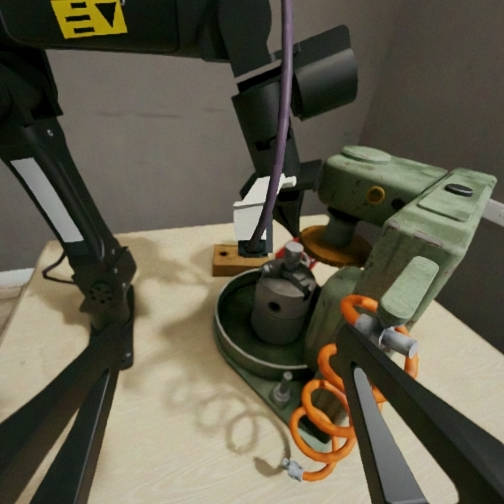

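Emit:
execute_actions([
  {"rows":[[-0.279,1.345,1.37,-1.17,0,2.0,-1,1.25,0.4,0.5,0,0,0,1],[-0.279,1.345,1.37,-1.17,0,2.0,-1,1.25,0.4,0.5,0,0,0,1],[-0.279,1.345,1.37,-1.17,0,2.0,-1,1.25,0.4,0.5,0,0,0,1],[-0.279,1.345,1.37,-1.17,0,2.0,-1,1.25,0.4,0.5,0,0,0,1],[-0.279,1.345,1.37,-1.17,0,2.0,-1,1.25,0.4,0.5,0,0,0,1],[-0.279,1.345,1.35,-1.155,0,2.0,-1,1.25,0.4,0.5,0,0,0,1],[-0.279,1.345,1.35,-1.155,0,2.0,-1,1.25,0.4,0.5,0,0,0,1],[-0.279,1.345,1.35,-1.155,0,2.0,-1,1.25,0.4,0.5,0,0,0,1],[-0.279,1.345,1.35,-1.155,0,2.0,-1,1.25,0.4,0.5,0,0,0,1],[-0.279,1.345,1.35,-1.155,0,2.0,-1,1.25,0.4,0.5,0,0,0,1],[-0.279,1.345,1.33,-1.145,0,2.0,-1,1.25,0.4,0.5,0,0,0,1]],"steps":15},
], pictures=false)

Emit:
execute_actions([
  {"steps":10},
])

Scene clock: 567.50 s of 4200.00 s.
left_arm: end_effector_position=(+0.2752, +0.1698, +0.2152) grip_measured=-0.988 end_effector_quat_wxyz=(+0.144, +0.888, +0.403, +0.166) | right_arm: end_effector_position=(+0.1013, -0.0560, +0.3195) grip_measured=+1.000 end_effector_quat_wxyz=(+0.588, -0.409, +0.547, +0.433)
Joint positions: left_arm=[-0.278  1.339  1.356 -1.144 -0.002  1.997  0.001] | right_arm=[ 1.243  0.408  0.488 -0.013 -0.005 -0.007  0.094]
Joint velocities: left_arm=[-0.017 -0.002 -0.037  0.066  0.051  0.022 -0.   ] | right_arm=[-0.007  0.002  0.007 -0.081  0.022  0.037  0.   ]
Steps of this call (steps 1 to 15: the robot went on to your last target; steps 16 to 90: nothing new was sent; then 9.00 s passed at rest; steps 91 to 105: all 15 steps of this action). Readings (joint positions):
91: left_arm=[-0.278 1.339 1.411 -1.177 -0.002 1.997] | right_arm=[1.243 0.408 0.488 -0.013 -0.005 -0.007]
92: left_arm=[-0.278 1.339 1.407 -1.174 -0.002 1.997] | right_arm=[1.243 0.408 0.488 -0.013 -0.005 -0.007]
94: left_arm=[-0.278 1.339 1.396 -1.170 -0.002 1.997] | right_arm=[1.243 0.408 0.488 -0.013 -0.005 -0.007]
98: left_arm=[-0.278 1.339 1.378 -1.160 -0.002 1.997] | right_arm=[1.243 0.408 0.488 -0.013 -0.005 -0.007]
105: the state above

Scene clock: 567.83 s of 4200.00 s.
left_arm: end_effector_position=(+0.2753, +0.1698, +0.2145) grip_measured=-0.988 end_effector_quat_wxyz=(+0.144, +0.888, +0.403, +0.166) | right_arm: end_effector_position=(+0.1013, -0.0560, +0.3195) grip_measured=+1.000 end_effector_quat_wxyz=(+0.588, -0.409, +0.547, +0.433)
Joint positions: left_arm=[-0.278  1.339  1.353 -1.141 -0.002  1.997  0.001] | right_arm=[ 1.243  0.408  0.488 -0.013 -0.005 -0.007  0.094]
Joint velocities: left_arm=[ 0.002 -0.007  0.012 -0.037  0.037 -0.051 -0.001] | right_arm=[ 0.002 -0.032 -0.017  0.051  0.037 -0.022  0.   ]
Steps of this call (steps 1 to 10: the robot went on to your last target). Readings (joint positions):
1: left_arm=[-0.278 1.339 1.355 -1.143 -0.002 1.997] | right_arm=[1.243 0.408 0.488 -0.013 -0.005 -0.007]
2: left_arm=[-0.278 1.339 1.354 -1.143 -0.002 1.997] | right_arm=[1.243 0.408 0.488 -0.013 -0.005 -0.007]
4: left_arm=[-0.278 1.339 1.353 -1.142 -0.002 1.997] | right_arm=[1.243 0.408 0.488 -0.013 -0.005 -0.007]
8: left_arm=[-0.278 1.339 1.353 -1.141 -0.002 1.997] | right_arm=[1.243 0.408 0.488 -0.013 -0.005 -0.007]
10: the state above

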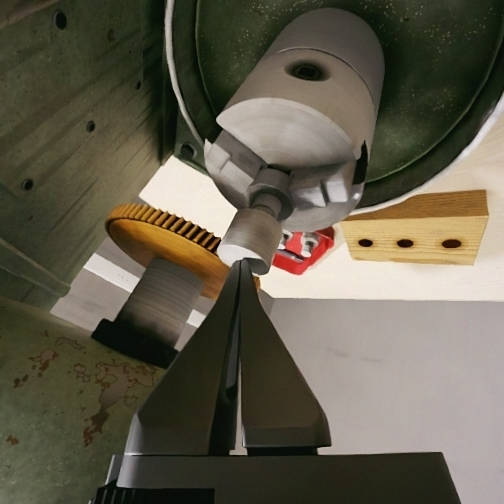

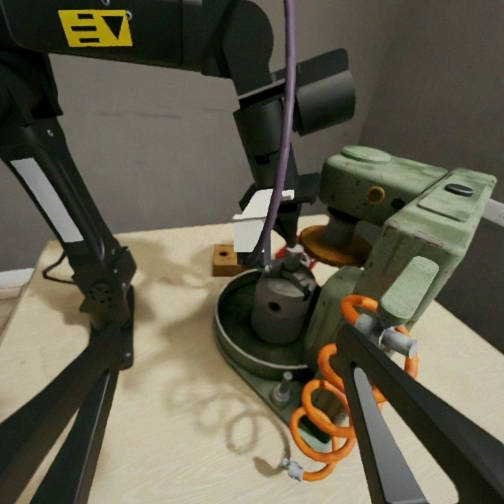

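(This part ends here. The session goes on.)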